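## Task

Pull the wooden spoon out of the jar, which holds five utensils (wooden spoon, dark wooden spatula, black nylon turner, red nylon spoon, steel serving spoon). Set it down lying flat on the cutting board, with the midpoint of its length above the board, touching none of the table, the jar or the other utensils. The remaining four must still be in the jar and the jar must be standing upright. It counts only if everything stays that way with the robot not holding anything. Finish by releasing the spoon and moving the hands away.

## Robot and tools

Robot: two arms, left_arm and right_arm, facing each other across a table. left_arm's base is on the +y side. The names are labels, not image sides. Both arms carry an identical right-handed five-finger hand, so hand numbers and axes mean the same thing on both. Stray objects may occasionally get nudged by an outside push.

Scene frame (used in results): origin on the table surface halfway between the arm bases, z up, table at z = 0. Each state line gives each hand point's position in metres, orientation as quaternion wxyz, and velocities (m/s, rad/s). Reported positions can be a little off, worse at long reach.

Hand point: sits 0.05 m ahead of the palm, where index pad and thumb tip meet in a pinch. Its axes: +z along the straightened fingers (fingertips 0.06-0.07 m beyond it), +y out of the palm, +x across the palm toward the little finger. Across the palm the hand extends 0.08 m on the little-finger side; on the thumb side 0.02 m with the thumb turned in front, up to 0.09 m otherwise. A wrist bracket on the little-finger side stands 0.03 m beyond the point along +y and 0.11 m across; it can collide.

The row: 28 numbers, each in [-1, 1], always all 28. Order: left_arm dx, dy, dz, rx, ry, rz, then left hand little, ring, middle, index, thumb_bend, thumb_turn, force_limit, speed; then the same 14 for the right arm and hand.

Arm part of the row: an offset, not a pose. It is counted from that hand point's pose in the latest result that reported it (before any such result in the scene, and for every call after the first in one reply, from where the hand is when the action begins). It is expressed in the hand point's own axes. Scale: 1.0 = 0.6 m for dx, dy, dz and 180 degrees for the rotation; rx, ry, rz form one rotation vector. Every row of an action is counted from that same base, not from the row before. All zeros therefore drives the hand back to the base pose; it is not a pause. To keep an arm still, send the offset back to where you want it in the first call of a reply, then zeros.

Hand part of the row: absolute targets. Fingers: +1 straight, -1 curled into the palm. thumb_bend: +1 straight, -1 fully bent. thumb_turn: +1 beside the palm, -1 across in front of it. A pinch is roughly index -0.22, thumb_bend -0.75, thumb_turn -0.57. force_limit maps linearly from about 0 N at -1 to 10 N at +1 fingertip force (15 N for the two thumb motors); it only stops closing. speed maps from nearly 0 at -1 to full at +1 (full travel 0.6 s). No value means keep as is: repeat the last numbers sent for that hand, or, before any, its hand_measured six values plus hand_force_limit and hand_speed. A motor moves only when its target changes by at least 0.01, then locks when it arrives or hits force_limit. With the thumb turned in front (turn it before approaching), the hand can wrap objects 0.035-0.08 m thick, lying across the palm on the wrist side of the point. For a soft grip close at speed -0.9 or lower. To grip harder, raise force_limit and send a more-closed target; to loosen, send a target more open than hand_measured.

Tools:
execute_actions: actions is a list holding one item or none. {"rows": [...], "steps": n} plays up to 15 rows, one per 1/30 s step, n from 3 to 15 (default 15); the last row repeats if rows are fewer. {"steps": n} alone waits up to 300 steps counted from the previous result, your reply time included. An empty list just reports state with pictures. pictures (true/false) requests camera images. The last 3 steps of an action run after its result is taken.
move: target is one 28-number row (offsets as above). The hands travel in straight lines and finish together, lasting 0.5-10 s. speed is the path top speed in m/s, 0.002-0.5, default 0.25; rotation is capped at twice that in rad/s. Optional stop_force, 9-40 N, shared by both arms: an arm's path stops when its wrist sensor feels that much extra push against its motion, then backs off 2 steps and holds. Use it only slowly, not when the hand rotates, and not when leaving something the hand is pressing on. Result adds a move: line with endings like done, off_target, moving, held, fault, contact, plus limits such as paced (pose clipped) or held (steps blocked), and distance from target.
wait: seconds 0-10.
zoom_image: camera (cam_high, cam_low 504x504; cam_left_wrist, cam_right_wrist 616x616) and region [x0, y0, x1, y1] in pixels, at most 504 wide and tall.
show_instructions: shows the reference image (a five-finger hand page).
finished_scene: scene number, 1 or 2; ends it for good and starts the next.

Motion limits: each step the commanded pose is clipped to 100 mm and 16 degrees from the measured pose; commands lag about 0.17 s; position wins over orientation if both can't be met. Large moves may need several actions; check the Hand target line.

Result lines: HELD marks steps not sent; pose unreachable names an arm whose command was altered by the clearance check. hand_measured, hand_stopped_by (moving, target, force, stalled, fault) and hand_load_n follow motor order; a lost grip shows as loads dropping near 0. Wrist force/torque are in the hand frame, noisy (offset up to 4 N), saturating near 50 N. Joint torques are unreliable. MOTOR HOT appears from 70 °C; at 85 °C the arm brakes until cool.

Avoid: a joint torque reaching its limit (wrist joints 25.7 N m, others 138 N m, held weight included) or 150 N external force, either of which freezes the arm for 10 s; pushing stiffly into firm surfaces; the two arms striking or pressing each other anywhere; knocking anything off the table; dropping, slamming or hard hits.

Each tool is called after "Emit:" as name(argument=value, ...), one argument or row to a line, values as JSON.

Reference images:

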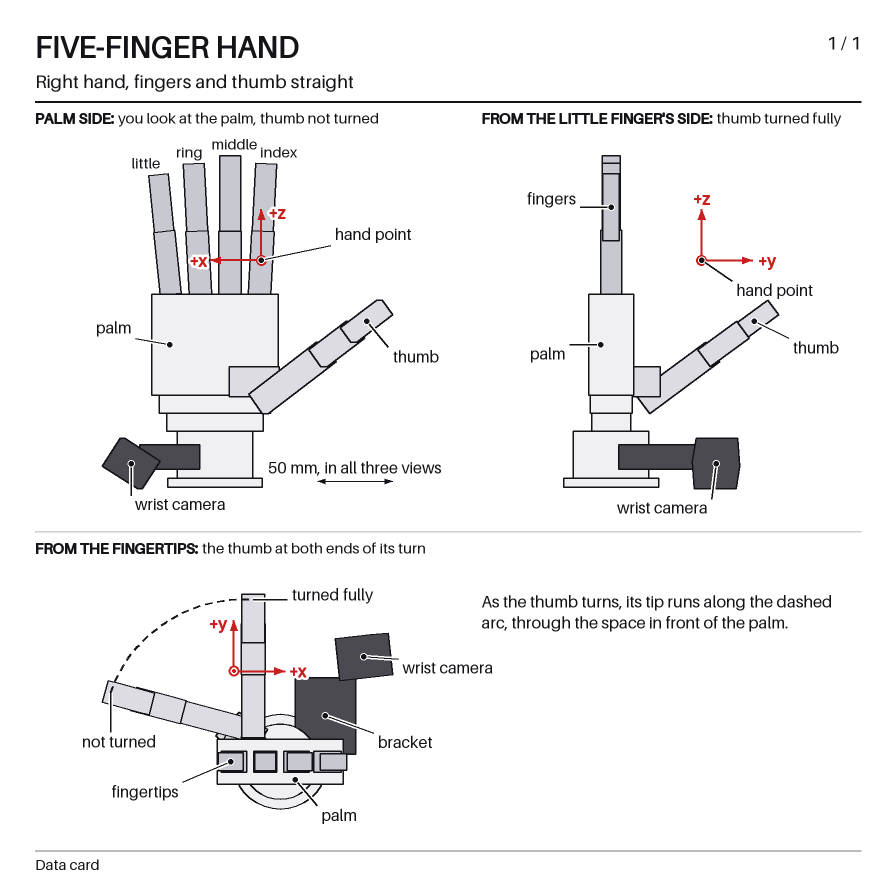

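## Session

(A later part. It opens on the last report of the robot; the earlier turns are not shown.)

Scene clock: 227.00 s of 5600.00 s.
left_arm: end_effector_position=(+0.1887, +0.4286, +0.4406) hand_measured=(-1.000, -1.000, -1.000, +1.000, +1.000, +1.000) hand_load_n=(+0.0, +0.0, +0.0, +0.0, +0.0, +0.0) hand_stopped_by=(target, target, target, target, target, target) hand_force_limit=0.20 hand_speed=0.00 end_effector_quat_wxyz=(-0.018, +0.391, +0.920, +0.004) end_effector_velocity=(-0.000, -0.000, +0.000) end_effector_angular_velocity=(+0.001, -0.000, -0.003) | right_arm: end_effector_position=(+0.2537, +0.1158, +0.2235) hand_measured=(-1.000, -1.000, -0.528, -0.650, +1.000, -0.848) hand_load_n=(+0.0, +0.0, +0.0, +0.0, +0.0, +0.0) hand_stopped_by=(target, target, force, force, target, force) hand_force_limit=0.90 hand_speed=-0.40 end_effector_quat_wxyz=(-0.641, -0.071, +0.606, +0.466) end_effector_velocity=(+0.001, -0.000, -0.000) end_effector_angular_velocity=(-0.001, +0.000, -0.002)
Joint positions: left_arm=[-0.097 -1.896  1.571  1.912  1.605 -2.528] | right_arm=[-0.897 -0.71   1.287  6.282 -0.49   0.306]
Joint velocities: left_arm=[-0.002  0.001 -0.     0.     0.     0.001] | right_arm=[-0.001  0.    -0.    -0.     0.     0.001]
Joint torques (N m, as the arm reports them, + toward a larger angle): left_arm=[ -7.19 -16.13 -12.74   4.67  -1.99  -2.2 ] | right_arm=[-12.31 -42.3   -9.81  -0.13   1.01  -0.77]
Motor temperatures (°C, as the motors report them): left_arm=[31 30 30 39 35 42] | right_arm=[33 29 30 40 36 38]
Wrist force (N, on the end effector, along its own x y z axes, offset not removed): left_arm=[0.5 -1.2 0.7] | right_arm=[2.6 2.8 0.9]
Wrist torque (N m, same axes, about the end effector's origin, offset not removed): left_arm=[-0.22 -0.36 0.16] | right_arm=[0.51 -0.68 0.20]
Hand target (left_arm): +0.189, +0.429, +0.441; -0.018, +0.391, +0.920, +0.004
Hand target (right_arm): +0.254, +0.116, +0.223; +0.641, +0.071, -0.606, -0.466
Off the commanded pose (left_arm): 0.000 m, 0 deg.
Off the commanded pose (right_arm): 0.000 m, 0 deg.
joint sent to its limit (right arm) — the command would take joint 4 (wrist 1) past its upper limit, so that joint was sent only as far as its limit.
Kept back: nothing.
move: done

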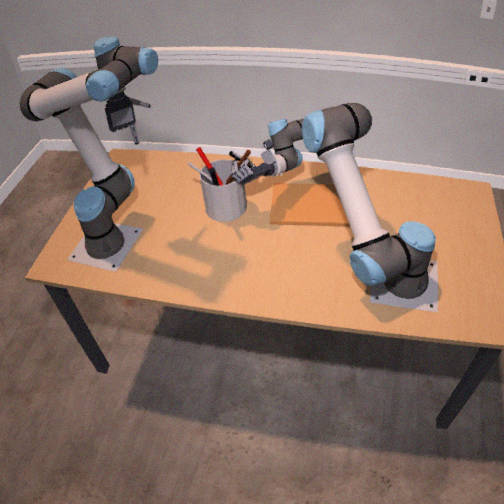

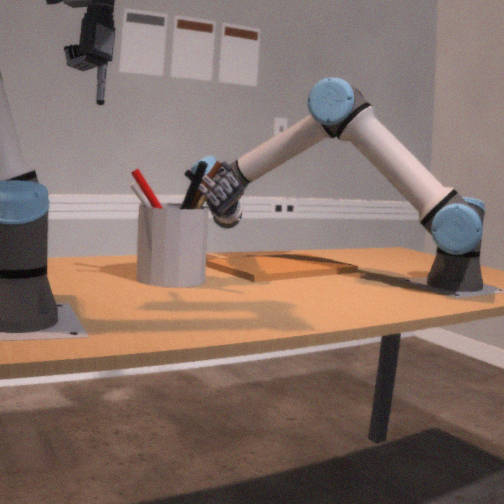

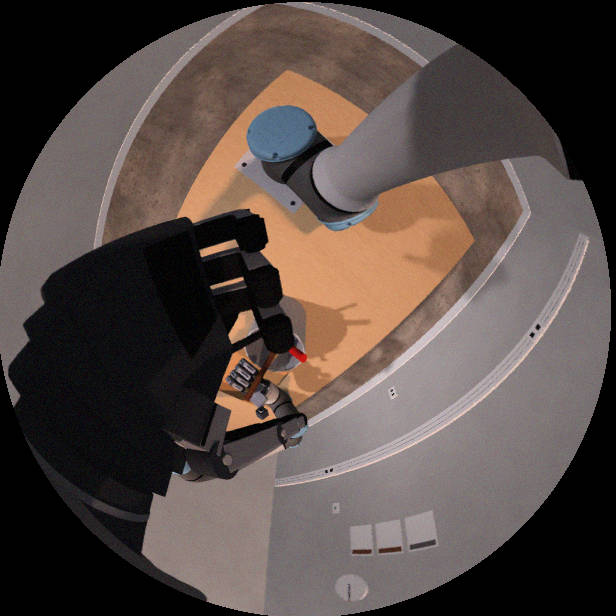

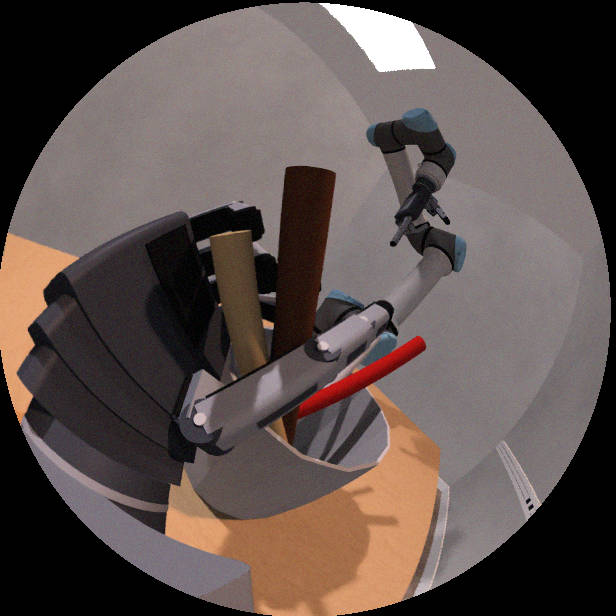

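Emit:
move(
  target=[0,0,0,0,0,0,-1,-1,-1,1,1,1,0.2,0, 0,0,0,0,0,0,1,1,1,1,1,-0.57,0.9,-0.2],
  speed=0.02,
)

Emit:
move(
  target=[0,0,0,0,0,0,-1,-1,-1,1,1,1,0.2,0, 0.03,-0.05,-0.12,0,0,0,1,1,1,1,1,-0.57,0.9,-0.2],
  speed=0.03,
)

Emit:
zoom_image(
  camera="cam_high",
  region=[170,90,330,240],
)

Emit:
zoom_image(
  camera="cam_low",
  region=[100,100,300,300],
)

Scene clock: 229.00 s of 5600.00 s.
left_arm: end_effector_position=(+0.1887, +0.4286, +0.4406) hand_measured=(-1.000, -1.000, -1.000, +1.000, +1.000, +1.000) hand_load_n=(+0.0, +0.0, +0.0, +0.0, +0.0, +0.0) hand_stopped_by=(target, target, target, target, target, target) hand_force_limit=0.20 hand_speed=0.00 end_effector_quat_wxyz=(-0.018, +0.391, +0.920, +0.004) end_effector_velocity=(+0.000, +0.000, +0.000) end_effector_angular_velocity=(-0.002, +0.000, -0.002) | right_arm: end_effector_position=(+0.2537, +0.1158, +0.2235) hand_measured=(+1.000, +1.000, +1.000, +1.000, +1.000, -0.570) hand_load_n=(+0.0, +0.0, +0.0, +0.0, +0.0, +0.0) hand_stopped_by=(target, target, target, target, target, target) hand_force_limit=0.90 hand_speed=-0.20 end_effector_quat_wxyz=(-0.641, -0.071, +0.606, +0.466) end_effector_velocity=(+0.000, -0.000, -0.000) end_effector_angular_velocity=(-0.000, +0.000, -0.000)
Joint positions: left_arm=[-0.097 -1.896  1.571  1.912  1.605 -2.528] | right_arm=[-0.897 -0.71   1.287  6.282 -0.49   0.306]
Joint velocities: left_arm=[-0.    -0.001 -0.    -0.    -0.     0.002] | right_arm=[-0.  0.  0. -0.  0.  0.]
Joint torques (N m, as the arm reports them, + toward a larger angle): left_arm=[ -7.24 -15.95 -12.22   4.7   -2.03  -2.16] | right_arm=[-12.01 -38.41 -13.28  -0.07   0.03  -0.34]
Motor temperatures (°C, as the motors report them): left_arm=[31 30 30 39 35 42] | right_arm=[33 29 30 40 36 38]
Wrist force (N, on the end effector, along its own x y z axes, offset not removed): left_arm=[0.3 -0.7 0.4] | right_arm=[-0.8 1.7 1.9]
Wrist torque (N m, same axes, about the end effector's origin, offset not removed): left_arm=[-0.09 -0.28 0.09] | right_arm=[0.39 -0.06 -0.06]
Hand target (left_arm): +0.189, +0.429, +0.441; -0.018, +0.391, +0.920, +0.004
Hand target (right_arm): +0.254, +0.116, +0.223; +0.641, +0.071, -0.606, -0.466
Off the commanded pose (left_arm): 0.000 m, 0 deg.
Off the commanded pose (right_arm): 0.000 m, 0 deg.
Kept back: nothing.
move: done

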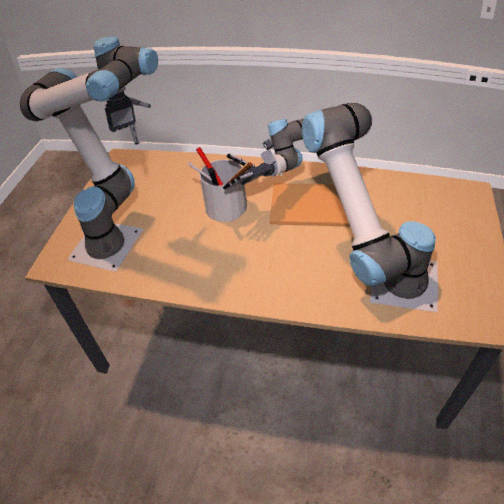

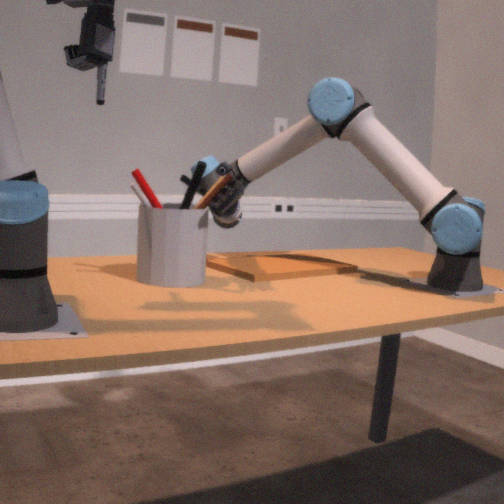

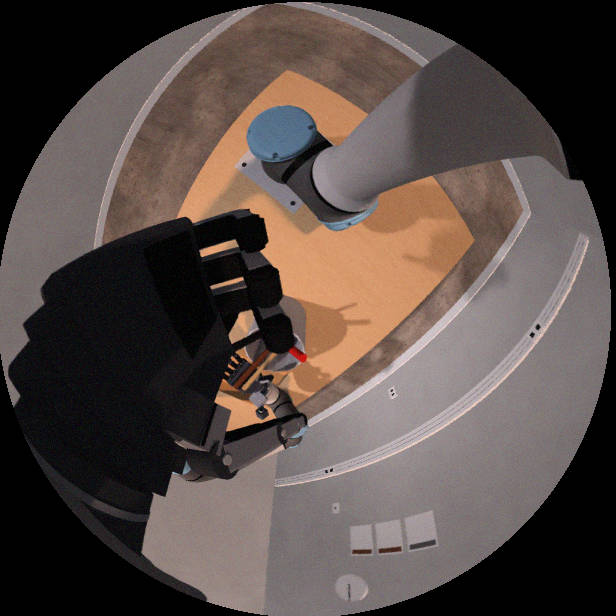

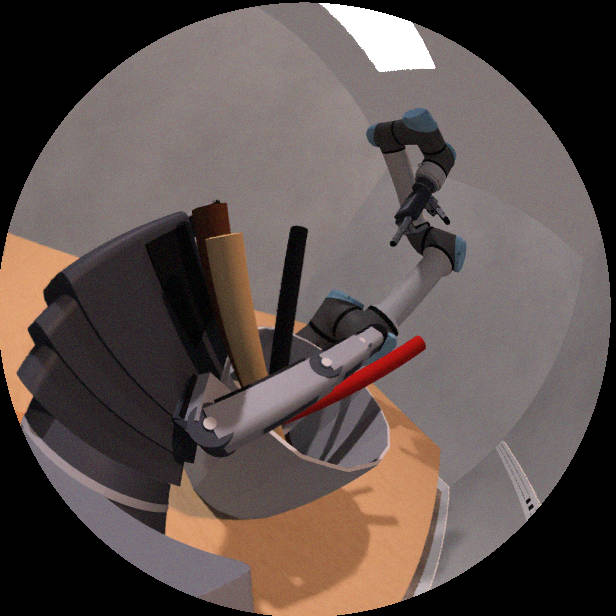

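Scene clock: 232.07 s of 5600.00 s.
left_arm: end_effector_position=(+0.1887, +0.4286, +0.4406) hand_measured=(-1.000, -1.000, -1.000, +1.000, +1.000, +1.000) hand_load_n=(+0.0, +0.0, +0.0, +0.0, +0.0, +0.0) hand_stopped_by=(target, target, target, target, target, target) hand_force_limit=0.20 hand_speed=0.00 end_effector_quat_wxyz=(-0.018, +0.391, +0.920, +0.004) end_effector_velocity=(-0.000, -0.000, +0.000) end_effector_angular_velocity=(+0.000, -0.000, -0.001) | right_arm: end_effector_position=(+0.2959, +0.0531, +0.1982) hand_measured=(+1.000, +1.000, +1.000, +1.000, +1.000, -0.570) hand_load_n=(+0.0, +0.0, +0.0, +0.0, +0.0, +0.0) hand_stopped_by=(target, target, target, target, target, target) hand_force_limit=0.90 hand_speed=-0.20 end_effector_quat_wxyz=(-0.641, -0.070, +0.606, +0.466) end_effector_velocity=(+0.001, -0.002, -0.001) end_effector_angular_velocity=(-0.001, +0.001, +0.001)
Joint positions: left_arm=[-0.097 -1.896  1.571  1.912  1.605 -2.528] | right_arm=[-1.025 -0.73   1.391  6.093 -0.602  0.429]
Joint velocities: left_arm=[-0.  0. -0.  0. -0.  0.] | right_arm=[-0.003 -0.     0.003 -0.005 -0.004  0.004]
Joint torques (N m, as the arm reports them, + toward a larger angle): left_arm=[ -7.29 -16.37 -12.38   4.65  -1.87  -2.27] | right_arm=[-15.26 -53.43  -5.35  -0.69  -2.28   2.  ]
Motor temperatures (°C, as the motors report them): left_arm=[31 30 30 39 35 42] | right_arm=[33 29 30 40 36 38]
Wrist force (N, on the end effector, along its own x y z axes, offset not removed): left_arm=[0.3 -0.6 0.3] | right_arm=[1.3 2.2 0.9]
Wrist torque (N m, same axes, about the end effector's origin, offset not removed): left_arm=[-0.05 -0.32 0.10] | right_arm=[0.52 -0.29 0.08]
Hand target (left_arm): +0.189, +0.429, +0.441; -0.018, +0.391, +0.920, +0.004
Hand target (right_arm): +0.296, +0.053, +0.198; +0.641, +0.070, -0.606, -0.466
Off the commanded pose (left_arm): 0.000 m, 0 deg.
Off the commanded pose (right_arm): 0.000 m, 0 deg.
Kept back: nothing.
move: done

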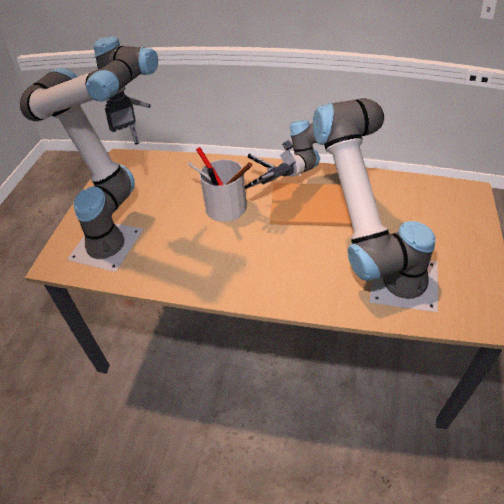

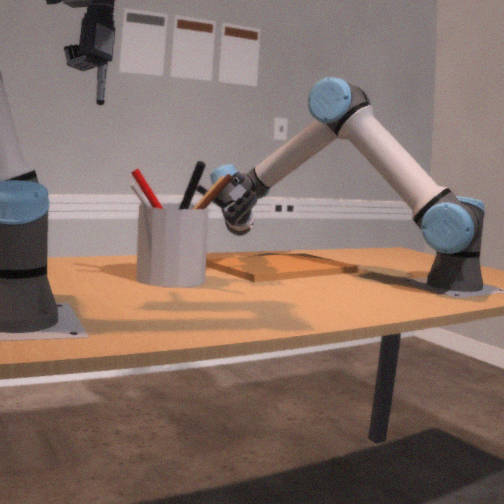

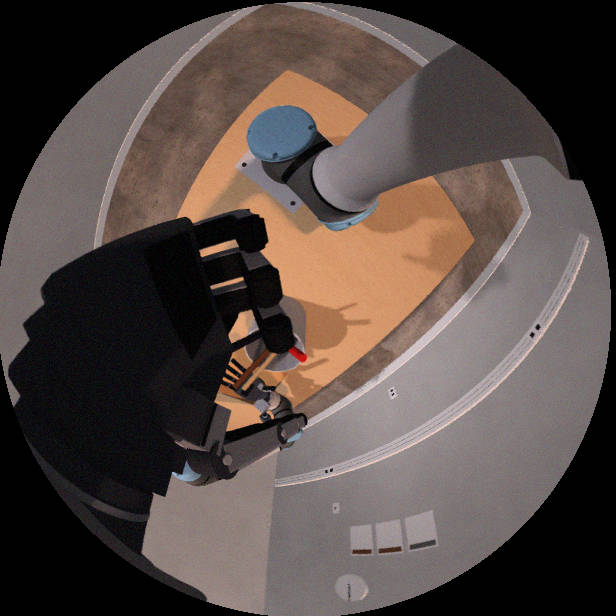

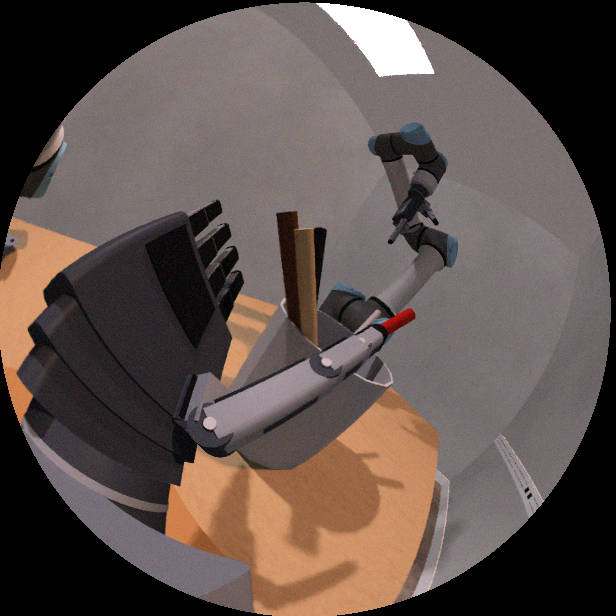

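Region (170, 90, 330, 240) of cam_high's 504x504 image, scaled by 3.150, with more detail than that image has; it fills the top 472 rows of this view, and the rest is white.

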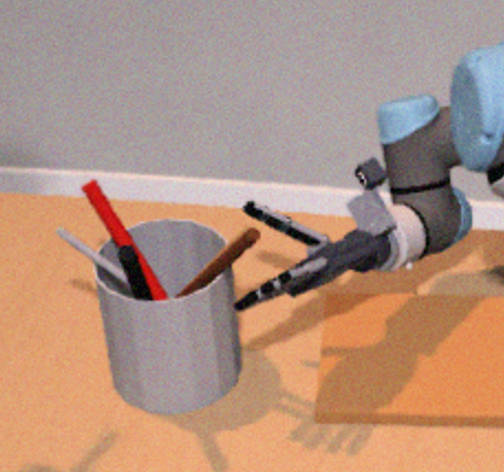

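Region (100, 100, 300, 300) of cam_low's 504x504 image, scaled by 2.520, with more detail than that image has.

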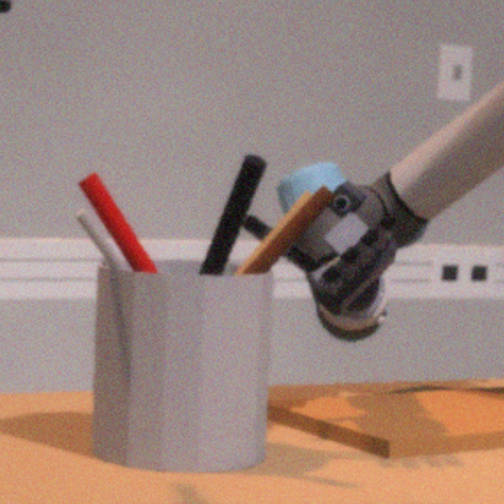

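Emit:
move(
  target=[0,0,0,0,0,0,-1,-1,-1,1,1,1,0.2,0, 0,0,0.08,0,0,0,-1,-1,-1,1,-0.75,-0.57,1,-0.2],
  speed=0.02,
  stop_force=10,
)

Emit:
zoom_image(
  camera="cam_high",
  region=[170,90,330,240],
)

Scene clock: 235.03 s of 5600.00 s.
left_arm: end_effector_position=(+0.1887, +0.4286, +0.4406) hand_measured=(-1.000, -1.000, -1.000, +1.000, +1.000, +1.000) hand_load_n=(+0.0, +0.0, +0.0, +0.0, +0.0, +0.0) hand_stopped_by=(target, target, target, target, target, target) hand_force_limit=0.20 hand_speed=0.00 end_effector_quat_wxyz=(-0.018, +0.391, +0.920, +0.004) end_effector_velocity=(-0.000, -0.000, -0.000) end_effector_angular_velocity=(+0.001, +0.000, +0.000) | right_arm: end_effector_position=(+0.2557, +0.0756, +0.2104) hand_measured=(-1.000, -0.314, -0.178, +1.000, +0.270, -0.570) hand_load_n=(+0.0, +0.0, +0.0, +0.0, +0.5, -0.5) hand_stopped_by=(target, force, force, target, force, target) hand_force_limit=1.00 hand_speed=-0.20 end_effector_quat_wxyz=(-0.641, -0.071, +0.606, +0.466) end_effector_velocity=(-0.002, +0.001, +0.000) end_effector_angular_velocity=(-0.001, +0.001, -0.000)
Joint positions: left_arm=[-0.097 -1.896  1.571  1.912  1.605 -2.528] | right_arm=[-0.955 -0.762  1.422  6.145 -0.54   0.368]
Joint velocities: left_arm=[-0.001  0.001 -0.     0.     0.    -0.001] | right_arm=[ 0.004 -0.     0.001  0.004  0.004 -0.004]
Joint torques (N m, as the arm reports them, + toward a larger angle): left_arm=[ -7.25 -16.83 -11.94   4.73  -1.91  -2.2 ] | right_arm=[ 15.18 -50.83  -6.72   4.63   1.51  -2.25]
Motor temperatures (°C, as the motors report them): left_arm=[31 30 30 39 35 42] | right_arm=[33 29 30 40 36 38]
Wrist force (N, on the end effector, along its own x y z axes, offset not removed): left_arm=[0.1 0.2 1.0] | right_arm=[1.0 2.7 -0.4]
Wrist torque (N m, same axes, about the end effector's origin, offset not removed): left_arm=[0.03 -0.25 0.12] | right_arm=[0.46 -0.17 0.02]
Hand target (left_arm): +0.189, +0.429, +0.441; -0.018, +0.391, +0.920, +0.004
Hand target (right_arm): +0.255, +0.076, +0.211; +0.641, +0.070, -0.606, -0.466
Off the commanded pose (left_arm): 0.000 m, 0 deg.
Off the commanded pose (right_arm): 0.000 m, 0 deg.
Kept back: nothing.
move: done

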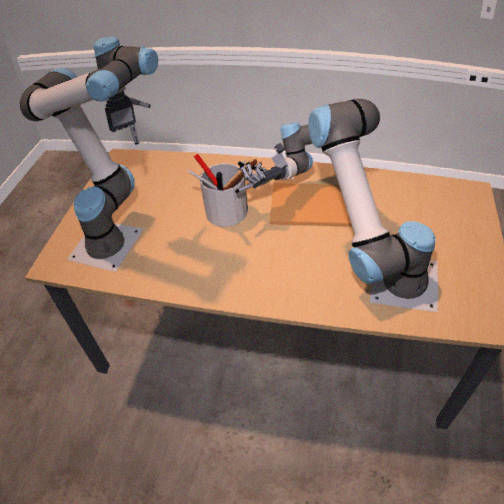

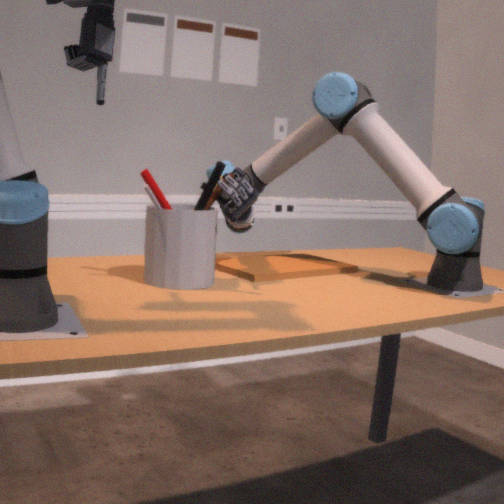

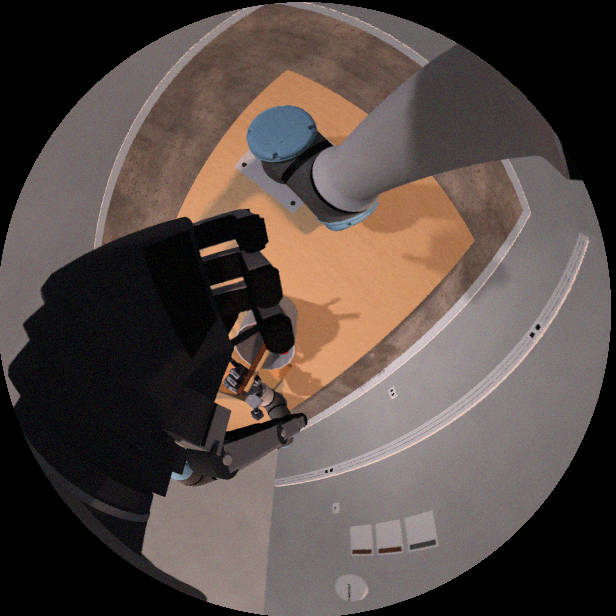

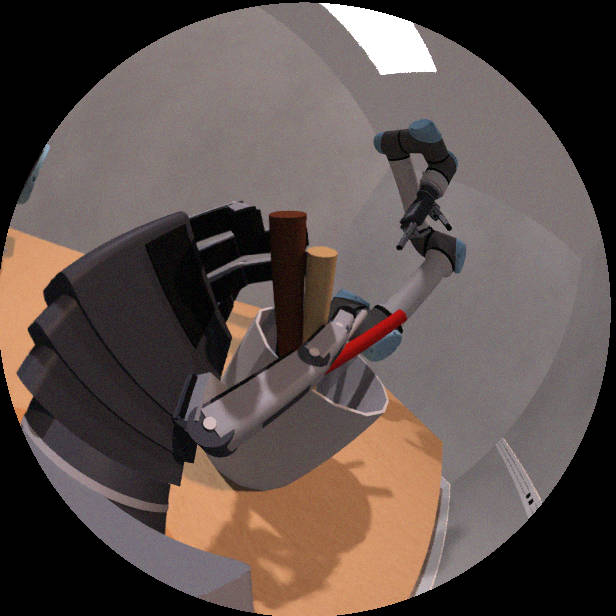

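Region (170, 90, 330, 240) of cam_high's 504x504 image, scaled by 3.150, with more detail than that image has; it fills the top 472 rows of this view, and the rest is white.

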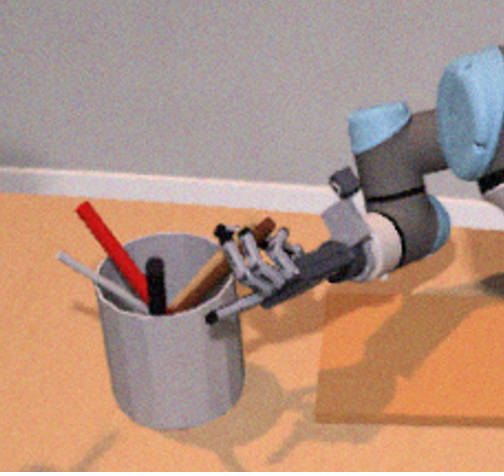

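Emit:
move(
  target=[0,0,0,0,0,0,-1,-1,-1,1,1,1,0.2,0, 0,0,0,0,0,0,1,1,1,1,0.5,-0.57,1,0],
  speed=0.02,
)

Emit:
move(
  target=[0,0,0,0,0,0,-1,-1,-1,1,1,1,0.2,0, 0.04,0,-0.02,0,0,0,1,1,1,1,0.5,-0.57,1,0],
  speed=0.02,
)

Emit:
move(
  target=[0,0,0,0,0,0,-1,-1,-1,1,1,1,0.2,0, 0,0,0,0,0,0,1,1,1,1,-0.75,-0.57,1,-0.3],
  speed=0.02,
)

Emit:
zoom_image(
  camera="cam_high",
  region=[170,90,330,240],
)

Scene clock: 236.77 s of 5600.00 s.
left_arm: end_effector_position=(+0.1887, +0.4286, +0.4406) hand_measured=(-1.000, -1.000, -1.000, +1.000, +1.000, +1.000) hand_load_n=(+0.0, +0.0, +0.0, +0.0, +0.0, +0.0) hand_stopped_by=(target, target, target, target, target, target) hand_force_limit=0.20 hand_speed=0.00 end_effector_quat_wxyz=(-0.018, +0.391, +0.920, +0.004) end_effector_velocity=(-0.000, -0.001, -0.000) end_effector_angular_velocity=(-0.001, +0.000, +0.000) | right_arm: end_effector_position=(+0.2557, +0.0756, +0.2104) hand_measured=(+1.000, +1.000, +1.000, +1.000, +0.500, -0.570) hand_load_n=(+0.0, +0.0, +0.0, +0.0, +0.0, +0.0) hand_stopped_by=(target, target, target, target, target, target) hand_force_limit=1.00 hand_speed=0.00 end_effector_quat_wxyz=(-0.641, -0.071, +0.606, +0.466) end_effector_velocity=(-0.000, +0.000, +0.000) end_effector_angular_velocity=(-0.000, -0.000, +0.001)
Joint positions: left_arm=[-0.097 -1.896  1.571  1.912  1.605 -2.528] | right_arm=[-0.955 -0.762  1.422  6.145 -0.54   0.368]
Joint velocities: left_arm=[-0.     0.001 -0.    -0.001 -0.    -0.001] | right_arm=[ 0.    -0.001 -0.     0.    -0.     0.001]
Joint torques (N m, as the arm reports them, + toward a larger angle): left_arm=[ -6.96 -16.78 -11.84   4.52  -1.99  -2.22] | right_arm=[-13.44 -35.32 -25.34  -0.42  -2.37   2.61]
Motor temperatures (°C, as the motors report them): left_arm=[31 30 30 39 35 42] | right_arm=[33 29 30 40 36 38]
Wrist force (N, on the end effector, along its own x y z axes, offset not removed): left_arm=[1.0 -1.0 0.5] | right_arm=[1.8 3.1 4.2]
Wrist torque (N m, same axes, about the end effector's origin, offset not removed): left_arm=[-0.16 -0.33 0.06] | right_arm=[0.33 -0.48 0.07]
Hand target (left_arm): +0.189, +0.429, +0.441; -0.018, +0.391, +0.920, +0.004
Hand target (right_arm): +0.256, +0.076, +0.210; +0.641, +0.071, -0.606, -0.466
Off the commanded pose (left_arm): 0.000 m, 0 deg.
Off the commanded pose (right_arm): 0.000 m, 0 deg.
Kept back: nothing.
move: done

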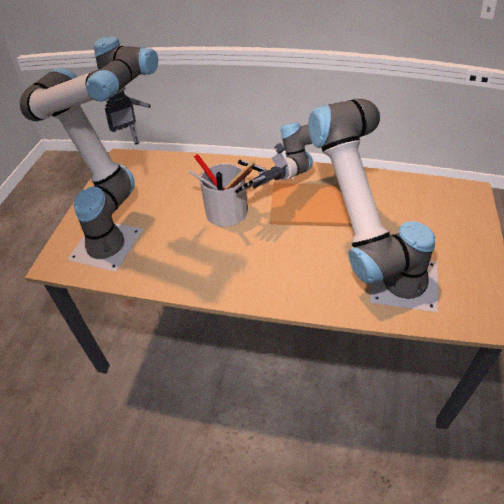

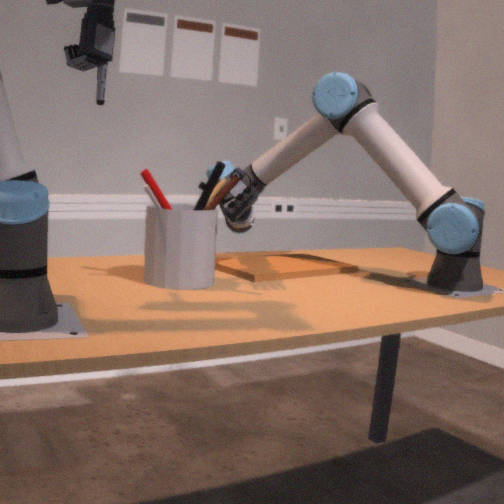

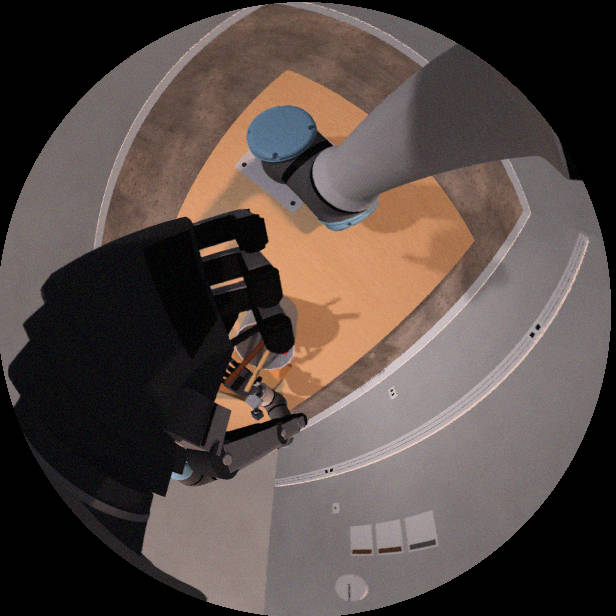

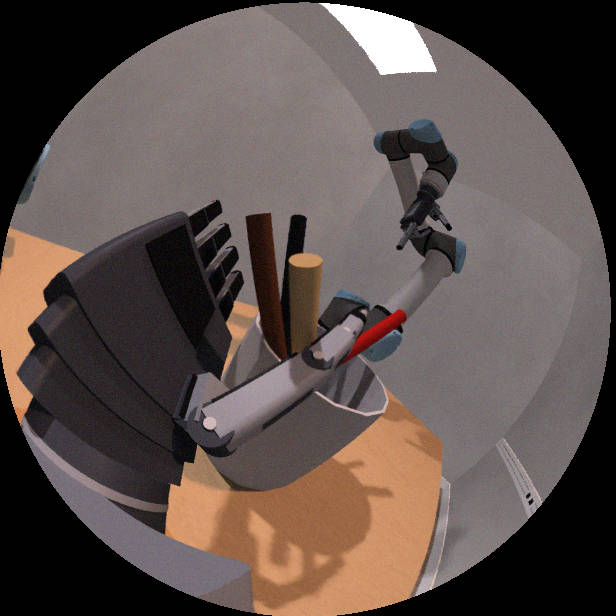

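Scene clock: 238.43 s of 5600.00 s.
left_arm: end_effector_position=(+0.1887, +0.4286, +0.4406) hand_measured=(-1.000, -1.000, -1.000, +1.000, +1.000, +1.000) hand_load_n=(+0.0, +0.0, +0.0, +0.0, +0.0, +0.0) hand_stopped_by=(target, target, target, target, target, target) hand_force_limit=0.20 hand_speed=0.00 end_effector_quat_wxyz=(-0.018, +0.391, +0.920, +0.004) end_effector_velocity=(-0.000, +0.000, +0.000) end_effector_angular_velocity=(+0.000, +0.001, -0.003) | right_arm: end_effector_position=(+0.2617, +0.0538, +0.2242) hand_measured=(+1.000, +1.000, +1.000, +1.000, +0.500, -0.570) hand_load_n=(+0.0, +0.0, +0.0, +0.0, +0.0, +0.0) hand_stopped_by=(target, target, target, target, target, target) hand_force_limit=1.00 hand_speed=0.00 end_effector_quat_wxyz=(-0.641, -0.070, +0.606, +0.466) end_effector_velocity=(+0.001, -0.002, +0.002) end_effector_angular_velocity=(+0.000, -0.001, -0.001)
Joint positions: left_arm=[-0.097 -1.896  1.571  1.912  1.605 -2.528] | right_arm=[-0.994 -0.81   1.469  6.117 -0.574  0.403]
Joint velocities: left_arm=[-0.001 -0.001  0.     0.001  0.001  0.002] | right_arm=[-0.005 -0.006  0.005 -0.003 -0.003  0.003]
Joint torques (N m, as the arm reports them, + toward a larger angle): left_arm=[ -7.55 -16.06 -11.94   4.71  -1.94  -2.18] | right_arm=[-12.71 -50.05  -5.89  -0.33  -2.12   2.58]
Motor temperatures (°C, as the motors report them): left_arm=[31 30 30 39 35 42] | right_arm=[33 29 30 40 36 38]
Wrist force (N, on the end effector, along its own x y z axes, offset not removed): left_arm=[-0.4 -1.4 1.2] | right_arm=[1.8 1.1 1.8]
Wrist torque (N m, same axes, about the end effector's origin, offset not removed): left_arm=[-0.18 -0.23 0.06] | right_arm=[0.20 -0.49 0.06]
Hand target (left_arm): +0.189, +0.429, +0.441; -0.018, +0.391, +0.920, +0.004
Hand target (right_arm): +0.262, +0.054, +0.224; +0.641, +0.070, -0.606, -0.466
Off the commanded pose (left_arm): 0.000 m, 0 deg.
Off the commanded pose (right_arm): 0.000 m, 0 deg.
Kept back: nothing.
move: done

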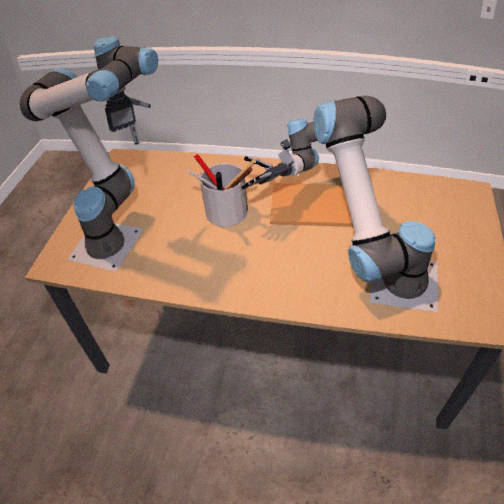

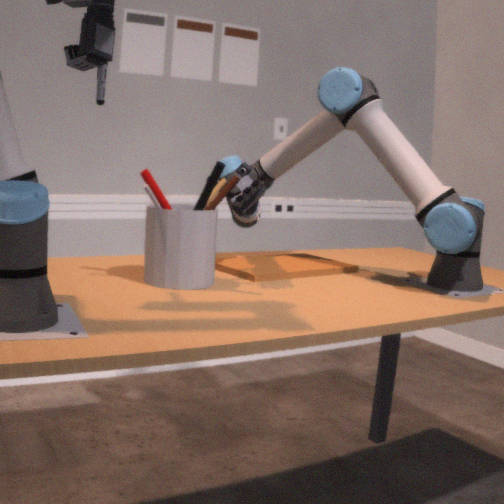

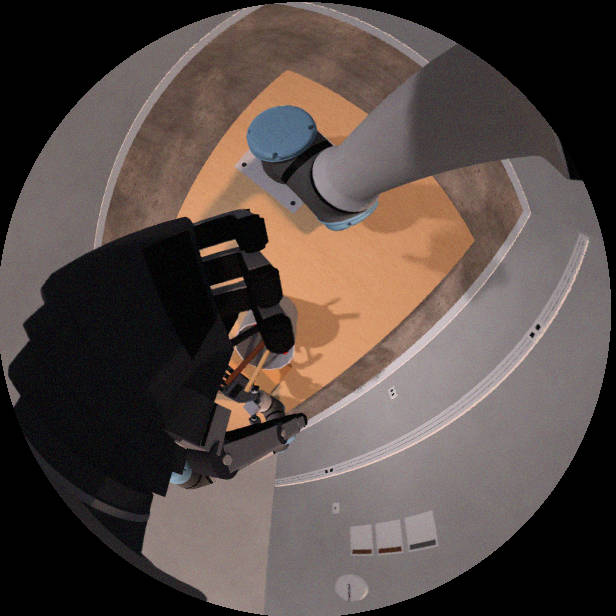

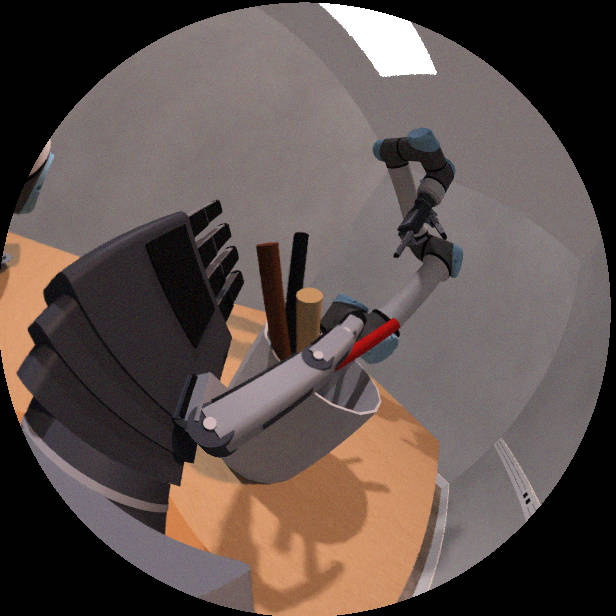

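Scene clock: 240.40 s of 5600.00 s.
left_arm: end_effector_position=(+0.1887, +0.4286, +0.4406) hand_measured=(-1.000, -1.000, -1.000, +1.000, +1.000, +1.000) hand_load_n=(+0.0, +0.0, +0.0, +0.0, +0.0, +0.0) hand_stopped_by=(target, target, target, target, target, target) hand_force_limit=0.20 hand_speed=0.00 end_effector_quat_wxyz=(-0.018, +0.391, +0.920, +0.004) end_effector_velocity=(+0.000, -0.000, -0.000) end_effector_angular_velocity=(+0.000, -0.000, +0.001) | right_arm: end_effector_position=(+0.2617, +0.0538, +0.2242) hand_measured=(+1.000, +1.000, +1.000, +1.000, -0.748, -0.570) hand_load_n=(+0.0, +0.0, +0.0, +0.0, +0.5, -0.5) hand_stopped_by=(target, target, target, target, target, target) hand_force_limit=1.00 hand_speed=-0.30 end_effector_quat_wxyz=(-0.641, -0.070, +0.606, +0.466) end_effector_velocity=(+0.001, -0.000, +0.000) end_effector_angular_velocity=(+0.001, -0.000, -0.001)
Joint positions: left_arm=[-0.097 -1.896  1.571  1.912  1.605 -2.528] | right_arm=[-0.994 -0.81   1.469  6.117 -0.574  0.403]
Joint velocities: left_arm=[ 0.     0.001  0.    -0.    -0.    -0.001] | right_arm=[-0.001 -0.    -0.    -0.    -0.    -0.   ]
Joint torques (N m, as the arm reports them, + toward a larger angle): left_arm=[ -7.37 -16.43 -12.34   4.67  -1.99  -2.29] | right_arm=[ 13.83 -33.56 -22.15   3.77   0.83  -1.71]
Motor temperatures (°C, as the motors report them): left_arm=[31 30 30 39 35 42] | right_arm=[33 29 30 40 36 38]
Wrist force (N, on the end effector, along its own x y z axes, offset not removed): left_arm=[-1.3 0.0 0.9] | right_arm=[0.7 3.9 3.5]
Wrist torque (N m, same axes, about the end effector's origin, offset not removed): left_arm=[0.00 -0.06 -0.02] | right_arm=[0.39 -0.27 0.00]
Hand target (left_arm): +0.189, +0.429, +0.441; -0.018, +0.391, +0.920, +0.004
Hand target (right_arm): +0.262, +0.054, +0.224; +0.641, +0.070, -0.606, -0.466
Off the commanded pose (left_arm): 0.000 m, 0 deg.
Off the commanded pose (right_arm): 0.000 m, 0 deg.
Kept back: nothing.
move: done

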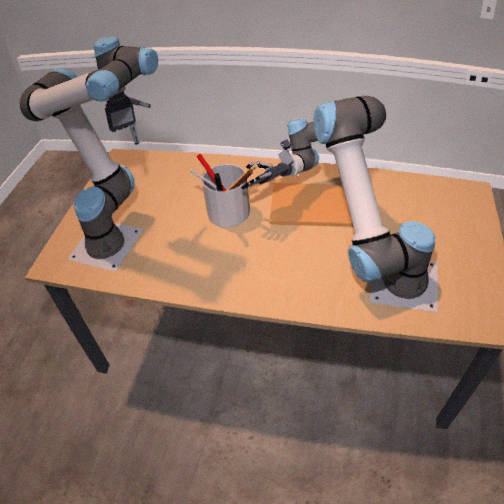

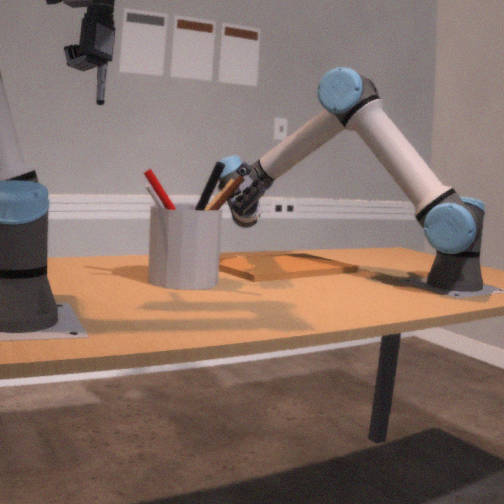

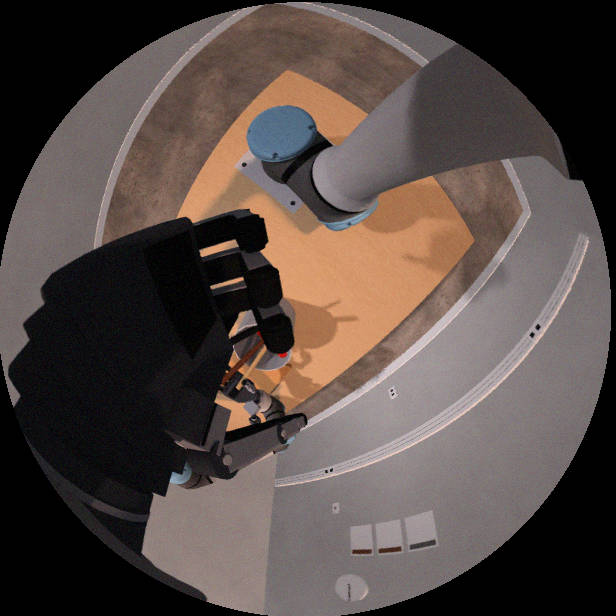

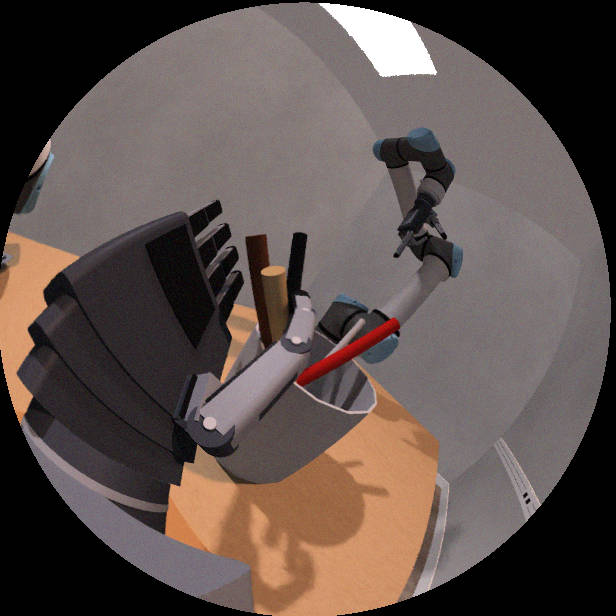

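Region (170, 90, 330, 240) of cam_high's 504x504 image, scaled by 3.150, with more detail than that image has; it fills the top 472 rows of this view, and the rest is white.

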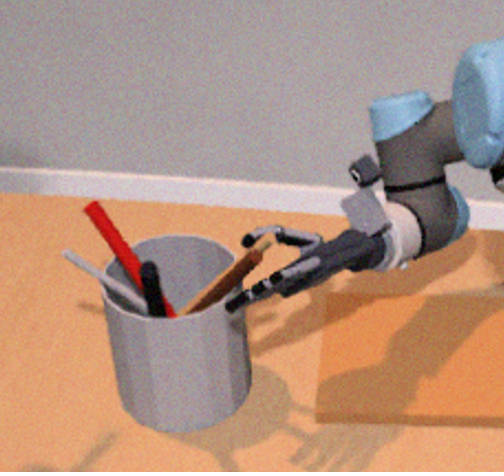

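Emit:
move(
  target=[0,0,0,0,0,0,-1,-1,-1,1,1,1,0.2,0, 0,0,0,0,0,0,1,1,1,-0.6,-0.75,-0.57,1,-0.3],
  speed=0.02,
)

Emit:
zoom_image(
  camera="cam_high",
  region=[170,90,330,240],
)

Scene clock: 241.97 s of 5600.00 s.
left_arm: end_effector_position=(+0.1887, +0.4286, +0.4406) hand_measured=(-1.000, -1.000, -1.000, +1.000, +1.000, +1.000) hand_load_n=(+0.0, +0.0, +0.0, +0.0, +0.0, +0.0) hand_stopped_by=(target, target, target, target, target, target) hand_force_limit=0.20 hand_speed=0.00 end_effector_quat_wxyz=(-0.018, +0.391, +0.920, +0.004) end_effector_velocity=(-0.000, -0.000, -0.000) end_effector_angular_velocity=(+0.001, +0.000, -0.001) | right_arm: end_effector_position=(+0.2617, +0.0538, +0.2242) hand_measured=(+1.000, +1.000, +1.000, -0.242, -0.746, -0.570) hand_load_n=(+0.0, +0.0, +0.0, +11.0, +5.0, -1.5) hand_stopped_by=(target, target, target, force, target, target) hand_force_limit=1.00 hand_speed=-0.30 end_effector_quat_wxyz=(-0.641, -0.070, +0.606, +0.466) end_effector_velocity=(+0.000, -0.000, -0.000) end_effector_angular_velocity=(-0.001, +0.001, -0.000)
Joint positions: left_arm=[-0.097 -1.896  1.571  1.912  1.605 -2.528] | right_arm=[-0.994 -0.81   1.469  6.117 -0.574  0.403]
Joint velocities: left_arm=[-0.001  0.001 -0.     0.     0.     0.001] | right_arm=[-0.001 -0.     0.     0.     0.     0.001]
Joint torques (N m, as the arm reports them, + toward a larger angle): left_arm=[ -6.72 -16.52 -12.27   4.62  -2.    -2.21] | right_arm=[  8.8  -34.32 -21.12   3.47   0.68  -1.66]
Motor temperatures (°C, as the motors report them): left_arm=[31 30 30 39 35 42] | right_arm=[33 29 30 40 36 38]
Wrist force (N, on the end effector, along its own x y z axes, offset not removed): left_arm=[0.0 -1.5 1.6] | right_arm=[4.4 6.9 4.8]
Wrist torque (N m, same axes, about the end effector's origin, offset not removed): left_arm=[-0.33 -0.22 0.03] | right_arm=[0.42 -0.43 0.19]
Hand target (left_arm): +0.189, +0.429, +0.441; -0.018, +0.391, +0.920, +0.004
Hand target (right_arm): +0.262, +0.054, +0.224; +0.641, +0.070, -0.606, -0.466
Off the commanded pose (left_arm): 0.000 m, 0 deg.
Off the commanded pose (right_arm): 0.000 m, 0 deg.
Kept back: nothing.
move: done

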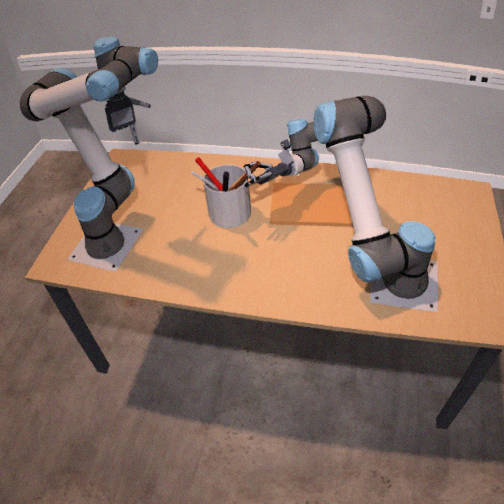

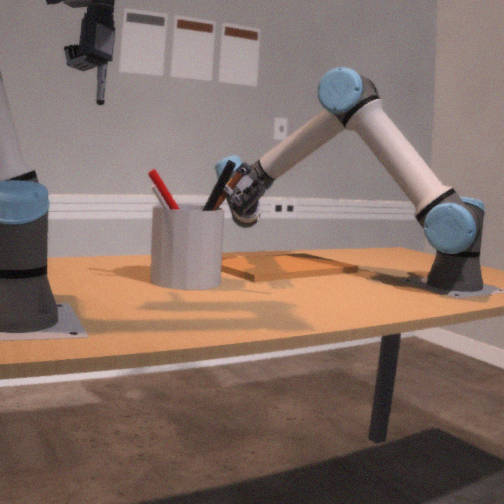

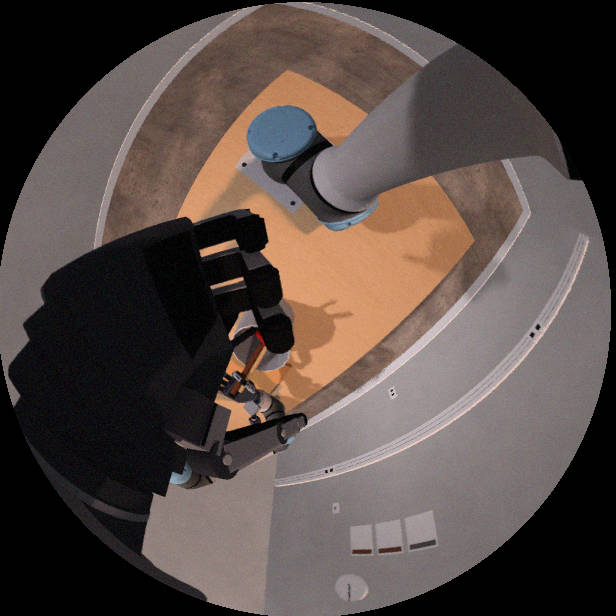

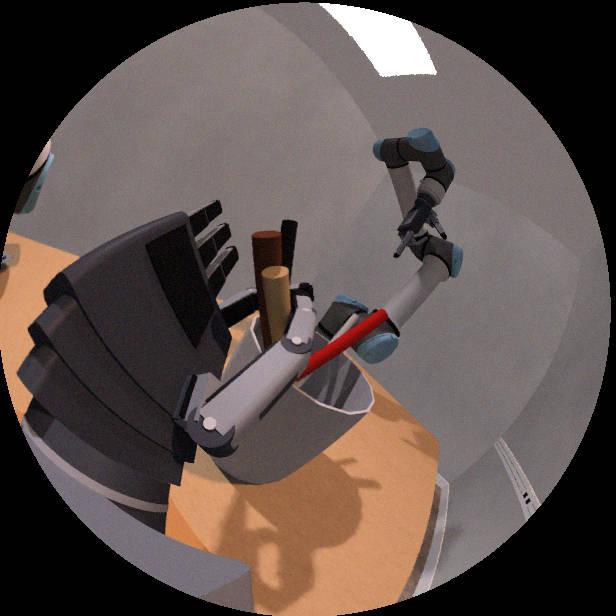

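Region (170, 90, 330, 240) of cam_high's 504x504 image, scaled by 3.150, with more detail than that image has; it fills the top 472 rows of this view, and the rest is white.

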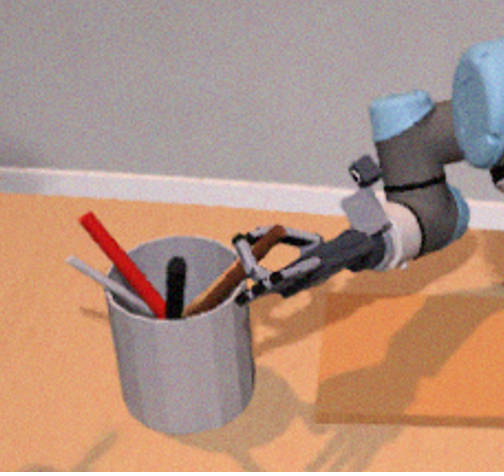

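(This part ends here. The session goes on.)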